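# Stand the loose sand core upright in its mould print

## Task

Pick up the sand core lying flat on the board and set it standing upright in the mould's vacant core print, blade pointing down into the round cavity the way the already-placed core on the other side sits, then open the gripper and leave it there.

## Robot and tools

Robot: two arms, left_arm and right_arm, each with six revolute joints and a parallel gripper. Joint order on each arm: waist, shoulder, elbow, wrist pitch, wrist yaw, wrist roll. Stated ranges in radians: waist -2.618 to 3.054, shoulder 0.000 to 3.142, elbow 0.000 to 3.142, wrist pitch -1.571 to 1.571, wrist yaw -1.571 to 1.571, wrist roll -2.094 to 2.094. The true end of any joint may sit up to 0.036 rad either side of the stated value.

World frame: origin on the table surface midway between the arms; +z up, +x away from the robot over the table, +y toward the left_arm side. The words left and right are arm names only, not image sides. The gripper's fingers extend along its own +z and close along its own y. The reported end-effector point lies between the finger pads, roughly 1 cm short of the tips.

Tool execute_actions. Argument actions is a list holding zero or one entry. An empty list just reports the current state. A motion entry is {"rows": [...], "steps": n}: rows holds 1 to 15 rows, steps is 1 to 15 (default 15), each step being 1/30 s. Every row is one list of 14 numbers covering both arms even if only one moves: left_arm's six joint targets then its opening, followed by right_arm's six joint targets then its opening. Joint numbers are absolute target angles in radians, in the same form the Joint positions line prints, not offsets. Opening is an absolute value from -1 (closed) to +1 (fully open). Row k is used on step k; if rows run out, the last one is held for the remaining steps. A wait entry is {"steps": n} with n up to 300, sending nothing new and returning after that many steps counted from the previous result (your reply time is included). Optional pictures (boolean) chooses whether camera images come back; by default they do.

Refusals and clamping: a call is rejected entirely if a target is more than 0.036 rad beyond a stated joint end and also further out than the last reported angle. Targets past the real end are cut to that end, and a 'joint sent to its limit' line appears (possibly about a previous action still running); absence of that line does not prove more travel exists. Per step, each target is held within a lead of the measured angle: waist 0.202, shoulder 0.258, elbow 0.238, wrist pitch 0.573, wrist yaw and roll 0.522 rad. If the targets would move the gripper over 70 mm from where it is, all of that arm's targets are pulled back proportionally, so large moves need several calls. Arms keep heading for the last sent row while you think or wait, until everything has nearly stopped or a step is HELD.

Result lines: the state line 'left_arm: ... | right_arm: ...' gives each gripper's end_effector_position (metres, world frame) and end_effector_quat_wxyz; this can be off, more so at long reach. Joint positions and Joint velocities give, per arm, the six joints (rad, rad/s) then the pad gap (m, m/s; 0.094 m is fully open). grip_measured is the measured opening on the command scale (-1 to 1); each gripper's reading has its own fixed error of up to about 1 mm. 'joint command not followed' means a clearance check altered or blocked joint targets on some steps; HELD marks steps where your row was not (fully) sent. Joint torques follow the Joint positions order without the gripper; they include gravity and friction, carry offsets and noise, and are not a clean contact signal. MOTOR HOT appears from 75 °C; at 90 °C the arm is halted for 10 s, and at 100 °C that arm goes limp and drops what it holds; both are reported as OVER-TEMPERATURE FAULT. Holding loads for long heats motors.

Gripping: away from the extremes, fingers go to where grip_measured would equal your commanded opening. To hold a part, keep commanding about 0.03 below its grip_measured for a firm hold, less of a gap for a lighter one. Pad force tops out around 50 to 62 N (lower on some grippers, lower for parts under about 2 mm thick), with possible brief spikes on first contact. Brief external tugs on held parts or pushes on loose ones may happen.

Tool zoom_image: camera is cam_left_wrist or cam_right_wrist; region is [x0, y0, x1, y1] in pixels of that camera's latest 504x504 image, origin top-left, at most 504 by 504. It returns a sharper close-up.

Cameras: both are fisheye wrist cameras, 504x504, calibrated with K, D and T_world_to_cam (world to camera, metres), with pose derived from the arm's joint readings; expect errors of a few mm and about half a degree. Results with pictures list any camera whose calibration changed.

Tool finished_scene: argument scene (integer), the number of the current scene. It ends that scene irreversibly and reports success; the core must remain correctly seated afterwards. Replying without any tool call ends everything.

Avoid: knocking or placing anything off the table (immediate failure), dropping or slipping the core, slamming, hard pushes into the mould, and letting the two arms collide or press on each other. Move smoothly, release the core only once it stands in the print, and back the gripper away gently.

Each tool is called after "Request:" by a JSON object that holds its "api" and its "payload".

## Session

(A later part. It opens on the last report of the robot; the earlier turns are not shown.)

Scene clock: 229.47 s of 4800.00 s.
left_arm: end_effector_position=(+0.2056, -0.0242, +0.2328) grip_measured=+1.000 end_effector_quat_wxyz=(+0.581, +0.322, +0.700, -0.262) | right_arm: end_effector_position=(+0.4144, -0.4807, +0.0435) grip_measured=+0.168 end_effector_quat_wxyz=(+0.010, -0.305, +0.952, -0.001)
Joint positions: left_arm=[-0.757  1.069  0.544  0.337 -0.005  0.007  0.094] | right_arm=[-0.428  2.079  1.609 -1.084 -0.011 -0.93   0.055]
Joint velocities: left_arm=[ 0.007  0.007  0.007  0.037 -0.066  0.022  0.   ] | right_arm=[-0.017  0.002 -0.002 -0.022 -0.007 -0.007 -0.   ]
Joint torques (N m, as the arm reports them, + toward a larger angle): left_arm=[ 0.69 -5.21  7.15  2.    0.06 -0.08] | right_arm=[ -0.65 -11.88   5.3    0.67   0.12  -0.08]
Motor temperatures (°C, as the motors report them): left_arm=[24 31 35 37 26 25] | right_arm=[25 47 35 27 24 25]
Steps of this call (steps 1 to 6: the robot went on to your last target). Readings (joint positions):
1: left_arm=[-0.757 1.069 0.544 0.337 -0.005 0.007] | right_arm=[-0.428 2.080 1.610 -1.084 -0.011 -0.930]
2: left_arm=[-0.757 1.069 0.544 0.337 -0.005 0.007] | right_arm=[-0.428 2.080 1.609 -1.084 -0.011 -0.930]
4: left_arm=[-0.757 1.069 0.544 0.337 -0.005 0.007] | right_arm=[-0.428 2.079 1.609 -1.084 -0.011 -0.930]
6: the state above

Request:
{"api": "execute_actions", "payload": {"actions": [{"rows": [[-0.75,1.05,0.55,0.35,0,0,1,-0.43,2.072,1.612,-1.084,-0.01,-0.93,0.155],[-0.75,1.05,0.55,0.35,0,0,1,-0.43,2.072,1.612,-1.084,-0.01,-0.93,0.19],[-0.75,1.05,0.55,0.35,0,0,1,-0.43,2.072,1.612,-1.084,-0.01,-0.93,0.24],[-0.75,1.05,0.55,0.35,0,0,1,-0.43,2.072,1.612,-1.084,-0.01,-0.93,0.32],[-0.75,1.05,0.55,0.35,0,0,1,-0.43,2.072,1.612,-1.09,-0.01,-0.93,0.42],[-0.75,1.05,0.55,0.35,0,0,1,-0.43,2.065,1.625,-1.11,-0.01,-0.93,0.54],[-0.75,1.05,0.55,0.35,0,0,1,-0.43,2.055,1.645,-1.135,-0.01,-0.93,0.66],[-0.75,1.05,0.55,0.35,0,0,1,-0.43,2.048,1.665,-1.16,-0.01,-0.93,0.78],[-0.75,1.05,0.55,0.35,0,0,1,-0.43,2.042,1.685,-1.185,-0.01,-0.93,0.9],[-0.75,1.05,0.55,0.35,0,0,1,-0.43,2.036,1.705,-1.21,-0.01,-0.93,1],[-0.75,1.05,0.55,0.35,0,0,1,-0.43,2.03,1.725,-1.235,-0.01,-0.93,1],[-0.75,1.05,0.55,0.35,0,0,1,-0.43,2.024,1.745,-1.26,-0.01,-0.93,1],[-0.75,1.05,0.55,0.35,0,0,1,-0.43,2.015,1.765,-1.285,-0.01,-0.93,1],[-0.75,1.05,0.55,0.35,0,0,1,-0.43,2.005,1.785,-1.305,-0.01,-0.93,1],[-0.75,1.05,0.55,0.35,0,0,1,-0.43,1.99,1.8,-1.32,-0.01,-0.93,1]], "steps": 15}], "pictures": false}}

Request:
{"api": "execute_actions", "payload": {"actions": [{"rows": [[-0.75,1.05,0.55,0.35,0,0,1,-0.43,1.975,1.815,-1.32,-0.01,-0.93,1],[-0.75,1.05,0.55,0.35,0,0,1,-0.435,1.96,1.825,-1.3,-0.03,-0.91,1],[-0.75,1.05,0.55,0.35,0,0,1,-0.445,1.945,1.83,-1.25,-0.07,-0.88,1],[-0.75,1.05,0.55,0.35,0,0,1,-0.46,1.93,1.83,-1.18,-0.12,-0.85,1],[-0.75,1.05,0.55,0.35,0,0,1,-0.475,1.915,1.82,-1.1,-0.17,-0.82,1],[-0.75,1.05,0.55,0.35,0,0,1,-0.49,1.9,1.805,-1.02,-0.22,-0.79,1],[-0.75,1.05,0.55,0.35,0,0,1,-0.505,1.885,1.785,-0.94,-0.27,-0.76,1],[-0.75,1.05,0.55,0.35,0,0,1,-0.52,1.87,1.76,-0.86,-0.32,-0.73,1],[-0.75,1.05,0.55,0.35,0,0,1,-0.535,1.86,1.735,-0.78,-0.37,-0.7,1],[-0.75,1.05,0.55,0.35,0,0,1,-0.55,1.85,1.705,-0.7,-0.42,-0.67,1],[-0.75,1.05,0.55,0.35,0,0,1,-0.565,1.84,1.675,-0.62,-0.47,-0.64,1],[-0.75,1.05,0.55,0.35,0,0,1,-0.58,1.83,1.645,-0.54,-0.52,-0.61,1],[-0.75,1.05,0.55,0.35,0,0,1,-0.595,1.825,1.61,-0.46,-0.57,-0.58,1],[-0.75,1.05,0.55,0.35,0,0,1,-0.61,1.82,1.575,-0.38,-0.62,-0.55,1],[-0.75,1.05,0.55,0.35,0,0,1,-0.625,1.82,1.54,-0.3,-0.67,-0.52,1]], "steps": 15}], "pictures": false}}

Request:
{"api": "execute_actions", "payload": {"actions": [{"rows": [[-0.75,1.05,0.55,0.35,0,0,1,-0.64,1.82,1.5,-0.22,-0.72,-0.49,1],[-0.75,1.05,0.55,0.35,0,0,1,-0.657,1.82,1.46,-0.14,-0.77,-0.46,1],[-0.75,1.05,0.55,0.35,0,0,1,-0.674,1.82,1.42,-0.06,-0.82,-0.43,1],[-0.75,1.05,0.55,0.35,0,0,1,-0.691,1.82,1.38,0.02,-0.87,-0.4,1],[-0.75,1.05,0.55,0.35,0,0,1,-0.708,1.82,1.34,0.1,-0.92,-0.37,1],[-0.75,1.05,0.55,0.35,0,0,1,-0.725,1.82,1.3,0.18,-0.97,-0.34,1],[-0.75,1.05,0.55,0.35,0,0,1,-0.742,1.82,1.26,0.26,-1.02,-0.31,1],[-0.75,1.05,0.55,0.35,0,0,1,-0.759,1.82,1.22,0.34,-1.07,-0.28,1],[-0.75,1.05,0.55,0.35,0,0,1,-0.776,1.82,1.18,0.42,-1.12,-0.25,1],[-0.75,1.05,0.55,0.35,0,0,1,-0.793,1.82,1.14,0.5,-1.17,-0.22,1],[-0.75,1.05,0.55,0.35,0,0,1,-0.81,1.82,1.1,0.58,-1.22,-0.2,1],[-0.75,1.05,0.55,0.35,0,0,1,-0.827,1.825,1.06,0.66,-1.27,-0.19,1],[-0.75,1.05,0.55,0.35,0,0,1,-0.844,1.83,1.02,0.74,-1.31,-0.19,1],[-0.75,1.05,0.55,0.35,0,0,1,-0.86,1.835,0.98,0.82,-1.35,-0.19,1],[-0.75,1.05,0.55,0.35,0,0,1,-0.875,1.84,0.94,0.89,-1.38,-0.19,1]], "steps": 15}], "pictures": false}}

Request:
{"api": "execute_actions", "payload": {"actions": [{"rows": [[-0.75,1.05,0.55,0.35,0,0,1,-0.888,1.845,0.9,0.95,-1.4,-0.19,1],[-0.75,1.05,0.55,0.35,0,0,1,-0.898,1.852,0.86,0.99,-1.415,-0.19,1],[-0.75,1.05,0.55,0.35,0,0,1,-0.906,1.86,0.825,1.02,-1.42,-0.19,1],[-0.75,1.05,0.55,0.35,0,0,1,-0.911,1.87,0.79,1.04,-1.42,-0.19,1],[-0.75,1.05,0.55,0.35,0,0,1,-0.913,1.88,0.76,1.055,-1.42,-0.19,1],[-0.75,1.05,0.55,0.35,0,0,1,-0.913,1.892,0.735,1.065,-1.42,-0.19,1],[-0.75,1.05,0.55,0.35,0,0,1,-0.913,1.905,0.715,1.075,-1.42,-0.19,1],[-0.75,1.05,0.55,0.35,0,0,1,-0.913,1.92,0.702,1.085,-1.42,-0.19,1],[-0.75,1.05,0.55,0.35,0,0,1,-0.913,1.935,0.696,1.095,-1.42,-0.19,1],[-0.75,1.05,0.55,0.35,0,0,1,-0.913,1.95,0.696,1.105,-1.42,-0.19,1],[-0.75,1.05,0.55,0.35,0,0,1,-0.913,1.965,0.696,1.115,-1.42,-0.19,1],[-0.75,1.05,0.55,0.35,0,0,1,-0.913,1.98,0.696,1.125,-1.42,-0.19,1],[-0.75,1.05,0.55,0.35,0,0,1,-0.913,1.995,0.696,1.135,-1.42,-0.19,1],[-0.75,1.05,0.55,0.35,0,0,1,-0.913,2.01,0.696,1.14,-1.42,-0.19,1],[-0.75,1.05,0.55,0.35,0,0,1,-0.913,2.04,0.696,1.14,-1.42,-0.19,1]], "steps": 15}], "pictures": false}}

Request:
{"api": "execute_actions", "payload": {"actions": [{"steps": 10}]}}

Request:
{"api": "zoom_image", "payload": {"camera": "cam_left_wrist", "region": [280, 80, 480, 240]}}

Scene clock: 295.40 s of 4800.00 s.
left_arm: end_effector_position=(+0.2056, -0.0242, +0.2328) grip_measured=+1.000 end_effector_quat_wxyz=(+0.581, +0.322, +0.700, -0.262) | right_arm: end_effector_position=(+0.4194, -0.4824, +0.0904) grip_measured=+1.000 end_effector_quat_wxyz=(+0.022, -0.305, +0.952, -0.009)
Joint positions: left_arm=[-0.757  1.069  0.544  0.337 -0.005  0.007  0.094] | right_arm=[-0.428  2.044  1.745 -1.225 -0.01  -0.93   0.094]
Joint velocities: left_arm=[ 0.002 -0.002  0.012 -0.007  0.022 -0.051  0.   ] | right_arm=[ 0.012 -0.33   0.54  -0.535  0.007  0.037  0.   ]
Joint torques (N m, as the arm reports them, + toward a larger angle): left_arm=[ 0.67 -5.21  7.13  2.    0.06 -0.07] | right_arm=[ -0.09 -13.06   9.72   0.53   0.06  -0.04]
Motor temperatures (°C, as the motors report them): left_arm=[24 31 35 38 26 25] | right_arm=[25 48 34 27 24 25]
Steps of this call (steps 1 to 15: the robot went on to your last target; steps 16 to 90: nothing new was sent; then 62.43 s passed at rest; steps 91 to 105: all 15 steps of this action). Readings (joint positions):
91: left_arm=[-0.757 1.069 0.544 0.337 -0.005 0.007] | right_arm=[-0.428 2.079 1.609 -1.084 -0.011 -0.930]
92: left_arm=[-0.757 1.069 0.544 0.337 -0.005 0.007] | right_arm=[-0.428 2.079 1.609 -1.084 -0.011 -0.930]
94: left_arm=[-0.757 1.069 0.544 0.337 -0.005 0.007] | right_arm=[-0.428 2.079 1.609 -1.084 -0.010 -0.930]
98: left_arm=[-0.757 1.069 0.544 0.337 -0.005 0.007] | right_arm=[-0.428 2.079 1.618 -1.101 -0.010 -0.930]
105: the state above

Scene clock: 295.90 s of 4800.00 s.
left_arm: end_effector_position=(+0.2056, -0.0242, +0.2328) grip_measured=+1.000 end_effector_quat_wxyz=(+0.581, +0.322, +0.700, -0.262) | right_arm: end_effector_position=(+0.5139, -0.5200, +0.2146) grip_measured=+1.000 end_effector_quat_wxyz=(+0.417, -0.161, +0.894, -0.017)
Joint positions: left_arm=[-0.757  1.069  0.544  0.337 -0.005  0.007  0.094] | right_arm=[-0.593  1.83   1.622 -0.602 -0.452 -0.649  0.094]
Joint velocities: left_arm=[-0.002 -0.012 -0.007 -0.037 -0.022 -0.022  0.   ] | right_arm=[-0.408 -0.085 -0.999  2.337 -1.385  0.799  0.   ]
Joint torques (N m, as the arm reports them, + toward a larger angle): left_arm=[ 0.68 -5.23  7.13  1.99  0.05 -0.08] | right_arm=[-0.72 -9.84  6.71  1.61 -0.27  0.03]
Motor temperatures (°C, as the motors report them): left_arm=[24 31 35 38 26 25] | right_arm=[25 48 34 27 24 25]
Steps of this call (steps 1 to 15: all 15 steps of this action). Readings (joint positions):
1: left_arm=[-0.757 1.069 0.544 0.337 -0.005 0.007] | right_arm=[-0.428 2.031 1.763 -1.240 -0.010 -0.930]
2: left_arm=[-0.757 1.069 0.544 0.337 -0.005 0.007] | right_arm=[-0.428 2.015 1.778 -1.251 -0.010 -0.928]
4: left_arm=[-0.757 1.069 0.544 0.337 -0.005 0.007] | right_arm=[-0.431 1.978 1.799 -1.245 -0.031 -0.911]
8: left_arm=[-0.757 1.069 0.544 0.337 -0.005 0.007] | right_arm=[-0.475 1.907 1.798 -1.097 -0.151 -0.835]
15: the state above

Scene clock: 296.40 s of 4800.00 s.
left_arm: end_effector_position=(+0.2056, -0.0242, +0.2328) grip_measured=+1.000 end_effector_quat_wxyz=(+0.581, +0.322, +0.700, -0.262) | right_arm: end_effector_position=(+0.4699, -0.5258, +0.2052) grip_measured=+1.000 end_effector_quat_wxyz=(+0.658, -0.179, +0.717, +0.146)
Joint positions: left_arm=[-0.757  1.069  0.544  0.337 -0.005  0.007  0.094] | right_arm=[-0.841  1.829  1.022  0.564 -1.176 -0.249  0.094]
Joint velocities: left_arm=[-0.012 -0.012 -0.017  0.037 -0.007 -0.037  0.   ] | right_arm=[-0.447 -0.002 -1.15   2.322 -1.282  0.286  0.   ]
Joint torques (N m, as the arm reports them, + toward a larger angle): left_arm=[ 0.68 -5.22  7.13  2.    0.06 -0.07] | right_arm=[-0.58 -8.01  6.6   1.8  -0.23  0.08]
Motor temperatures (°C, as the motors report them): left_arm=[24 31 35 38 26 25] | right_arm=[25 48 34 27 24 25]
Steps of this call (steps 1 to 15: all 15 steps of this action). Readings (joint positions):
1: left_arm=[-0.757 1.069 0.544 0.337 -0.005 0.007] | right_arm=[-0.607 1.829 1.586 -0.525 -0.500 -0.620]
2: left_arm=[-0.757 1.069 0.544 0.337 -0.005 0.007] | right_arm=[-0.621 1.829 1.548 -0.447 -0.548 -0.591]
4: left_arm=[-0.757 1.069 0.544 0.337 -0.005 0.007] | right_arm=[-0.651 1.829 1.465 -0.293 -0.644 -0.532]
8: left_arm=[-0.757 1.069 0.544 0.337 -0.005 0.007] | right_arm=[-0.719 1.829 1.299 0.012 -0.840 -0.413]
15: the state above

Scene clock: 296.90 s of 4800.00 s.
left_arm: end_effector_position=(+0.2056, -0.0242, +0.2328) grip_measured=+1.000 end_effector_quat_wxyz=(+0.581, +0.322, +0.700, -0.262) | right_arm: end_effector_position=(+0.4085, -0.4887, +0.1240) grip_measured=+1.000 end_effector_quat_wxyz=(+0.665, -0.221, +0.683, +0.204)
Joint positions: left_arm=[-0.757  1.069  0.544  0.337 -0.005  0.007  0.094] | right_arm=[-0.908  1.986  0.707  1.093 -1.399 -0.199  0.094]
Joint velocities: left_arm=[ 0.002 -0.007 -0.007  0.007 -0.066  0.022  0.   ] | right_arm=[-0.012  0.427 -0.002  0.462 -0.066  0.037  0.   ]
Joint torques (N m, as the arm reports them, + toward a larger angle): left_arm=[ 0.67 -5.21  7.14  1.99  0.06 -0.08] | right_arm=[-0.49 -6.    4.38  1.6  -0.22  0.08]
Motor temperatures (°C, as the motors report them): left_arm=[24 31 35 38 26 25] | right_arm=[25 47 34 27 24 25]
Steps of this call (steps 1 to 15: all 15 steps of this action). Readings (joint positions):
1: left_arm=[-0.757 1.069 0.544 0.337 -0.005 0.007] | right_arm=[-0.857 1.829 0.983 0.640 -1.217 -0.239]
2: left_arm=[-0.757 1.069 0.544 0.337 -0.005 0.007] | right_arm=[-0.871 1.829 0.943 0.711 -1.252 -0.231]
4: left_arm=[-0.757 1.069 0.544 0.337 -0.005 0.007] | right_arm=[-0.894 1.833 0.868 0.830 -1.307 -0.219]
8: left_arm=[-0.757 1.069 0.544 0.337 -0.005 0.007] | right_arm=[-0.908 1.875 0.749 0.977 -1.367 -0.207]
15: the state above

Scene clock: 297.23 s of 4800.00 s.
left_arm: end_effector_position=(+0.2056, -0.0242, +0.2328) grip_measured=+1.000 end_effector_quat_wxyz=(+0.581, +0.322, +0.700, -0.262) | right_arm: end_effector_position=(+0.4086, -0.4886, +0.1145) grip_measured=+1.000 end_effector_quat_wxyz=(+0.665, -0.222, +0.683, +0.206)
Joint positions: left_arm=[-0.757  1.069  0.544  0.337 -0.005  0.007  0.094] | right_arm=[-0.908  2.028  0.707  1.135 -1.404 -0.198  0.094]
Joint velocities: left_arm=[-0.017  0.002 -0.002 -0.007  0.007  0.007  0.   ] | right_arm=[-0.022  0.002 -0.002  0.125 -0.066  0.007  0.   ]
Joint torques (N m, as the arm reports them, + toward a larger angle): left_arm=[ 0.68 -5.21  7.14  2.    0.06 -0.08] | right_arm=[-0.41 -7.53  4.22  1.81 -0.24  0.03]
Motor temperatures (°C, as the motors report them): left_arm=[24 31 35 38 26 25] | right_arm=[25 47 34 27 25 25]
Steps of this call (steps 1 to 10: the robot went on to your last target). Readings (joint positions):
1: left_arm=[-0.757 1.069 0.544 0.337 -0.005 0.007] | right_arm=[-0.908 2.000 0.707 1.105 -1.400 -0.199]
2: left_arm=[-0.757 1.069 0.544 0.337 -0.005 0.007] | right_arm=[-0.908 2.012 0.707 1.110 -1.401 -0.199]
4: left_arm=[-0.757 1.069 0.544 0.337 -0.005 0.007] | right_arm=[-0.908 2.026 0.707 1.116 -1.401 -0.198]
8: left_arm=[-0.757 1.069 0.544 0.337 -0.005 0.007] | right_arm=[-0.908 2.028 0.707 1.131 -1.403 -0.198]
10: the state above
camera_calibration (this result's frames):
cam_left_wrist: T_world_to_cam=[[-0.776429, -0.629346, -0.0328785, 0.1485], [-0.383401, 0.513123, -0.767925, 0.295448], [0.500161, -0.583634, -0.639695, 0.146337], [0, 0, 0, 1]] pos_world=[0.155383, 0.0272641, 0.325375]
cam_right_wrist: T_world_to_cam=[[0.634065, -0.772076, 0.0431302, -0.63934], [-0.481116, -0.437551, -0.759656, 0.0943832], [0.605383, 0.46092, -0.648894, 0.174548], [0, 0, 0, 1]] pos_world=[0.345124, -0.532775, 0.212537]

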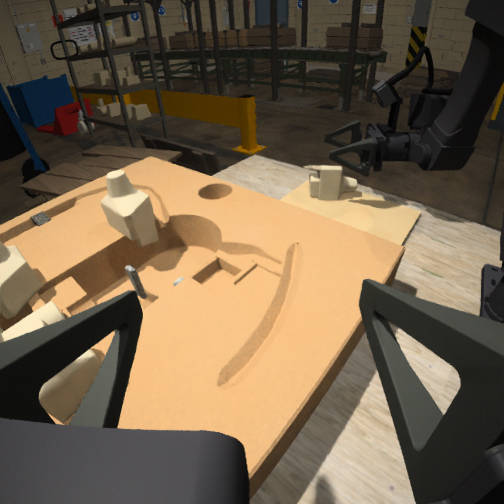

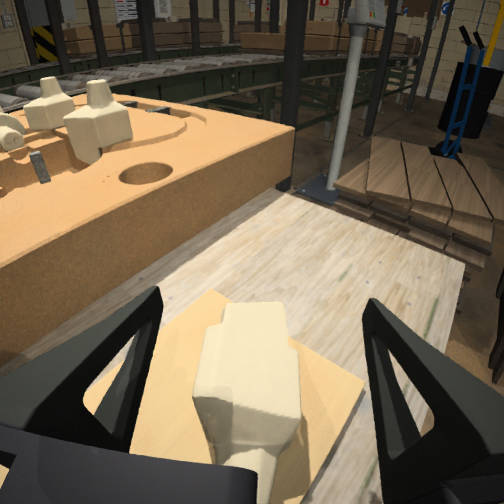

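Region (280, 80, 480, 240) of cam_left_wrist's 504x504 image, scaled by 2.520, with more detail than that image has; it fills the top 403 rows of this view, and the rest is white.

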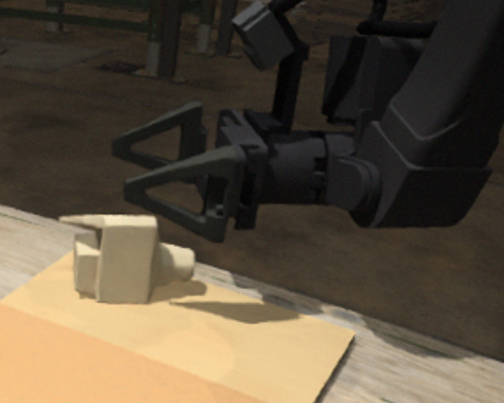

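Request:
{"api": "execute_actions", "payload": {"actions": []}}

Scene clock: 334.17 s of 4800.00 s.
left_arm: end_effector_position=(+0.2056, -0.0242, +0.2328) grip_measured=+1.000 end_effector_quat_wxyz=(+0.581, +0.322, +0.700, -0.262) | right_arm: end_effector_position=(+0.4086, -0.4886, +0.1152) grip_measured=+1.000 end_effector_quat_wxyz=(+0.666, -0.225, +0.681, +0.204)
Joint positions: left_arm=[-0.757  1.069  0.544  0.337 -0.005  0.007  0.094] | right_arm=[-0.908  2.028  0.707  1.143 -1.404 -0.198  0.094]
Joint velocities: left_arm=[-0.022 -0.002 -0.007 -0.037 -0.051 -0.022  0.   ] | right_arm=[ 0.012 -0.002 -0.002  0.11  -0.022  0.022  0.   ]
Joint torques (N m, as the arm reports them, + toward a larger angle): left_arm=[ 0.69 -5.22  7.13  1.99  0.06 -0.08] | right_arm=[-0.46 -7.47  4.13  1.81 -0.23  0.08]
Motor temperatures (°C, as the motors report them): left_arm=[24 31 36 38 26 25] | right_arm=[25 41 33 30 25 25]
Steps of this call (steps 1 to 30: the robot went on to your last target; steps 31 to 90: nothing new was sent; then 33.93 s passed at rest). Readings (joint positions):
1: left_arm=[-0.757 1.069 0.544 0.337 -0.005 0.007] | right_arm=[-0.908 2.028 0.707 1.137 -1.404 -0.198]
2: left_arm=[-0.757 1.069 0.544 0.337 -0.005 0.007] | right_arm=[-0.908 2.028 0.707 1.138 -1.404 -0.198]
4: left_arm=[-0.757 1.069 0.544 0.337 -0.005 0.007] | right_arm=[-0.908 2.028 0.707 1.140 -1.404 -0.198]
8: left_arm=[-0.757 1.069 0.544 0.337 -0.005 0.007] | right_arm=[-0.908 2.028 0.707 1.142 -1.404 -0.198]
90: the state above
All arms were judged still, so your last target was given up. Only a new action makes them travel on or press farther. Fingers that are still opening or closing keep moving.
camera_calibration (this result's frames):
cam_left_wrist: T_world_to_cam=[[-0.776429, -0.629346, -0.0328785, 0.1485], [-0.383401, 0.513123, -0.767925, 0.295448], [0.500161, -0.583634, -0.639695, 0.146337], [0, 0, 0, 1]] pos_world=[0.155383, 0.0272641, 0.325375]
cam_right_wrist: T_world_to_cam=[[0.634388, -0.77135, 0.0507063, -0.64003], [-0.476634, -0.441958, -0.75993, 0.0910336], [0.608582, 0.457922, -0.648025, 0.172161], [0, 0, 0, 1]] pos_world=[0.344643, -0.53229, 0.213197]

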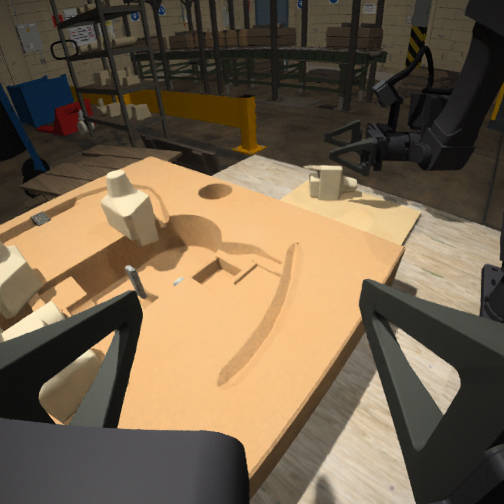

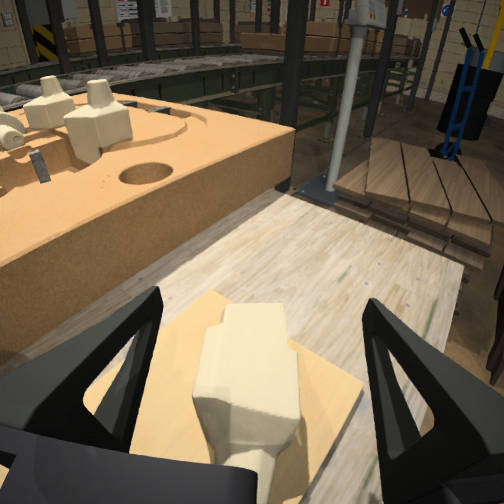

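Request:
{"api": "execute_actions", "payload": {"actions": [{"rows":[[-0.75,1.05,0.55,0.35,0,0,1,-0.913,2.055,0.696,1.16,-1.42,-0.19,1],[-0.75,1.05,0.55,0.35,0,0,1,-0.913,2.07,0.696,1.18,-1.42,-0.19,1],[-0.75,1.05,0.55,0.35,0,0,1,-0.913,2.085,0.696,1.2,-1.42,-0.19,1],[-0.75,1.05,0.55,0.35,0,0,1,-0.913,2.10,0.696,1.215,-1.42,-0.19,1],[-0.75,1.05,0.55,0.35,0,0,1,-0.913,2.115,0.696,1.23,-1.42,-0.19,1],[-0.75,1.05,0.55,0.35,0,0,1,-0.913,2.13,0.696,1.245,-1.42,-0.19,1],[-0.75,1.05,0.55,0.35,0,0,1,-0.913,2.145,0.696,1.26,-1.42,-0.19,1],[-0.75,1.05,0.55,0.35,0,0,1,-0.913,2.16,0.696,1.275,-1.42,-0.19,1],[-0.75,1.05,0.55,0.35,0,0,1,-0.913,2.175,0.696,1.29,-1.42,-0.19,1],[-0.75,1.05,0.55,0.35,0,0,1,-0.913,2.19,0.696,1.30,-1.42,-0.19,1],[-0.75,1.05,0.55,0.35,0,0,1,-0.913,2.20,0.696,1.31,-1.42,-0.19,1]],"steps":15}]}}

Scene clock: 355.87 s of 4800.00 s.
left_arm: end_effector_position=(+0.2056, -0.0242, +0.2328) grip_measured=+1.000 end_effector_quat_wxyz=(+0.581, +0.322, +0.700, -0.262) | right_arm: end_effector_position=(+0.4077, -0.4876, +0.0759) grip_measured=+1.000 end_effector_quat_wxyz=(+0.663, -0.219, +0.684, +0.211)
Joint positions: left_arm=[-0.757  1.069  0.544  0.337 -0.005  0.007  0.094] | right_arm=[-0.908  2.187  0.707  1.284 -1.406 -0.197  0.094]
Joint velocities: left_arm=[-0.007  0.017 -0.017 -0.051 -0.051 -0.051  0.   ] | right_arm=[-0.007  0.012 -0.022  0.183 -0.037  0.007  0.   ]
Joint torques (N m, as the arm reports them, + toward a larger angle): left_arm=[ 0.68 -5.21  7.12  2.    0.06 -0.08] | right_arm=[-0.61 -7.89  3.1   1.93 -0.24  0.05]
Motor temperatures (°C, as the motors report them): left_arm=[24 31 36 38 26 25] | right_arm=[25 41 32 31 25 25]
Steps of this call (steps 1 to 90: nothing new was sent; then 18.20 s passed at rest; steps 91 to 105: all 15 steps of this action). Readings (joint positions):
91: left_arm=[-0.757 1.069 0.544 0.337 -0.005 0.007] | right_arm=[-0.908 2.028 0.707 1.145 -1.405 -0.198]
92: left_arm=[-0.757 1.069 0.544 0.337 -0.005 0.007] | right_arm=[-0.908 2.030 0.707 1.153 -1.405 -0.197]
94: left_arm=[-0.757 1.069 0.544 0.337 -0.005 0.007] | right_arm=[-0.908 2.047 0.707 1.178 -1.406 -0.197]
98: left_arm=[-0.757 1.069 0.544 0.337 -0.005 0.007] | right_arm=[-0.908 2.112 0.707 1.226 -1.406 -0.197]
105: the state above
camera_calibration (this result's frames):
cam_left_wrist: T_world_to_cam=[[-0.776429, -0.629346, -0.0328785, 0.1485], [-0.383401, 0.513123, -0.767925, 0.295448], [0.500161, -0.583634, -0.639695, 0.146337], [0, 0, 0, 1]] pos_world=[0.155383, 0.0272641, 0.325375]
cam_right_wrist: T_world_to_cam=[[0.636075, -0.770991, 0.0313214, -0.635761], [-0.48616, -0.431947, -0.759652, 0.0699149], [0.599214, 0.467968, -0.649575, 0.155631], [0, 0, 0, 1]] pos_world=[0.345125, -0.532797, 0.174118]

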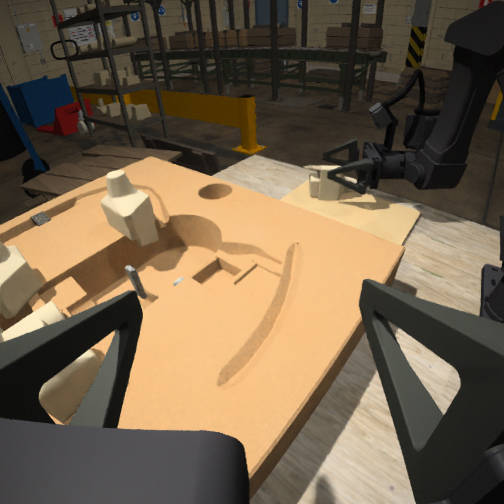

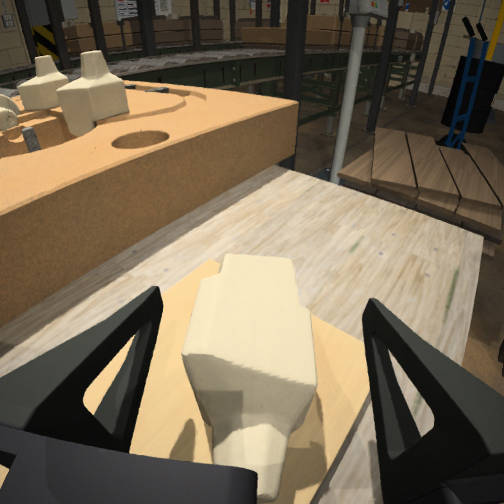

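Request:
{"api": "zoom_image", "payload": {"camera": "cam_left_wrist", "region": [290, 120, 430, 230]}}

Region (290, 120, 430, 230) of cam_left_wrist's 504x504 image, scaled by 3.600, with more detail than that image has; it fills the top 396 rows of this view, and the rest is white.

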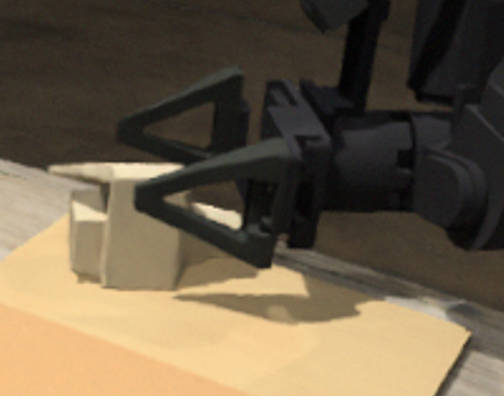

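Request:
{"api": "execute_actions", "payload": {"actions": [{"rows":[[-0.75,1.05,0.55,0.35,0,0,1,-0.913,2.212,0.696,1.325,-1.42,-0.19,1],[-0.75,1.05,0.55,0.35,0,0,1,-0.913,2.224,0.696,1.34,-1.42,-0.19,1],[-0.75,1.05,0.55,0.35,0,0,1,-0.913,2.236,0.696,1.352,-1.42,-0.19,1],[-0.75,1.05,0.55,0.35,0,0,1,-0.913,2.248,0.696,1.364,-1.42,-0.19,1],[-0.75,1.05,0.55,0.35,0,0,1,-0.913,2.26,0.696,1.376,-1.42,-0.19,1],[-0.75,1.05,0.55,0.35,0,0,1,-0.913,2.272,0.696,1.388,-1.42,-0.19,1],[-0.75,1.05,0.55,0.35,0,0,1,-0.913,2.284,0.696,1.40,-1.42,-0.19,1],[-0.75,1.05,0.55,0.35,0,0,1,-0.913,2.294,0.696,1.41,-1.42,-0.19,1],[-0.75,1.05,0.55,0.35,0,0,1,-0.913,2.304,0.696,1.418,-1.42,-0.19,1],[-0.75,1.05,0.55,0.35,0,0,1,-0.913,2.312,0.696,1.424,-1.42,-0.19,1],[-0.75,1.05,0.55,0.35,0,0,1,-0.913,2.32,0.696,1.425,-1.42,-0.19,1]],"steps":15}]}}

Request:
{"api": "zoom_image", "payload": {"camera": "cam_left_wrist", "region": [290, 120, 430, 230]}}

Scene clock: 378.57 s of 4800.00 s.
left_arm: end_effector_position=(+0.2056, -0.0242, +0.2328) grip_measured=+1.000 end_effector_quat_wxyz=(+0.581, +0.322, +0.700, -0.262) | right_arm: end_effector_position=(+0.4048, -0.4847, +0.0497) grip_measured=+1.000 end_effector_quat_wxyz=(+0.664, -0.222, +0.683, +0.208)
Joint positions: left_arm=[-0.757  1.069  0.544  0.337 -0.005  0.007  0.094] | right_arm=[-0.908  2.304  0.707  1.409 -1.406 -0.197  0.094]
Joint velocities: left_arm=[-0.007 -0.002 -0.002 -0.022 -0.007  0.007  0.   ] | right_arm=[-0.007 -0.012 -0.002  0.037 -0.037  0.022  0.   ]
Joint torques (N m, as the arm reports them, + toward a larger angle): left_arm=[ 0.7  -5.22  7.12  2.    0.06 -0.07] | right_arm=[-0.44 -7.96  2.32  1.86 -0.19  0.09]
Motor temperatures (°C, as the motors report them): left_arm=[24 31 36 38 26 25] | right_arm=[25 41 32 31 25 25]
Steps of this call (steps 1 to 30: the robot went on to your last target; steps 31 to 90: nothing new was sent; then 19.20 s passed at rest; steps 91 to 105: all 15 steps of this action). Readings (joint positions):
91: left_arm=[-0.757 1.069 0.544 0.337 -0.005 0.007] | right_arm=[-0.908 2.187 0.707 1.314 -1.406 -0.197]
92: left_arm=[-0.757 1.069 0.544 0.337 -0.005 0.007] | right_arm=[-0.908 2.189 0.707 1.319 -1.406 -0.197]
94: left_arm=[-0.757 1.069 0.544 0.337 -0.005 0.007] | right_arm=[-0.908 2.201 0.707 1.338 -1.406 -0.197]
98: left_arm=[-0.757 1.069 0.544 0.337 -0.005 0.007] | right_arm=[-0.908 2.252 0.707 1.375 -1.406 -0.197]
105: the state above
camera_calibration (this result's frames):
cam_left_wrist: T_world_to_cam=[[-0.776429, -0.629346, -0.0328785, 0.1485], [-0.383401, 0.513123, -0.767925, 0.295448], [0.500161, -0.583634, -0.639695, 0.146337], [0, 0, 0, 1]] pos_world=[0.155383, 0.0272641, 0.325375]
cam_right_wrist: T_world_to_cam=[[0.636131, -0.770522, 0.0404273, -0.631021], [-0.481065, -0.437034, -0.759985, 0.0453332], [0.603253, 0.464002, -0.648682, 0.135349], [0, 0, 0, 1]] pos_world=[0.341571, -0.529206, 0.147761]

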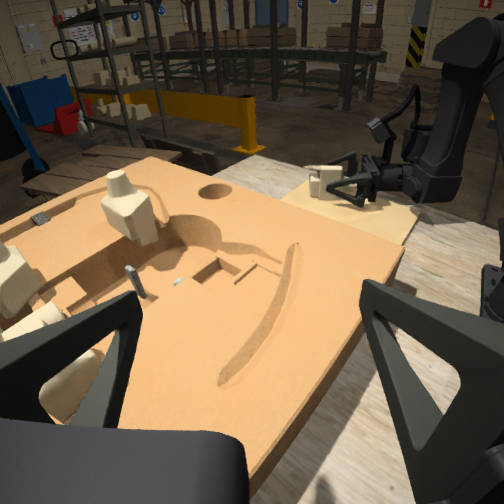

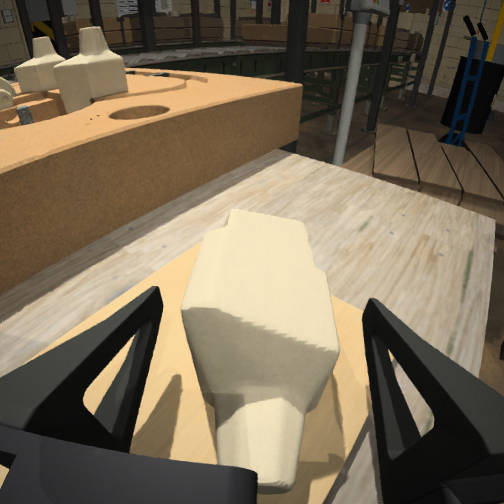

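Region (290, 120, 430, 230) of cam_left_wrist's 504x504 image, scaled by 3.600, with more detail than that image has; it fills the top 396 rows of this view, and the rest is white.

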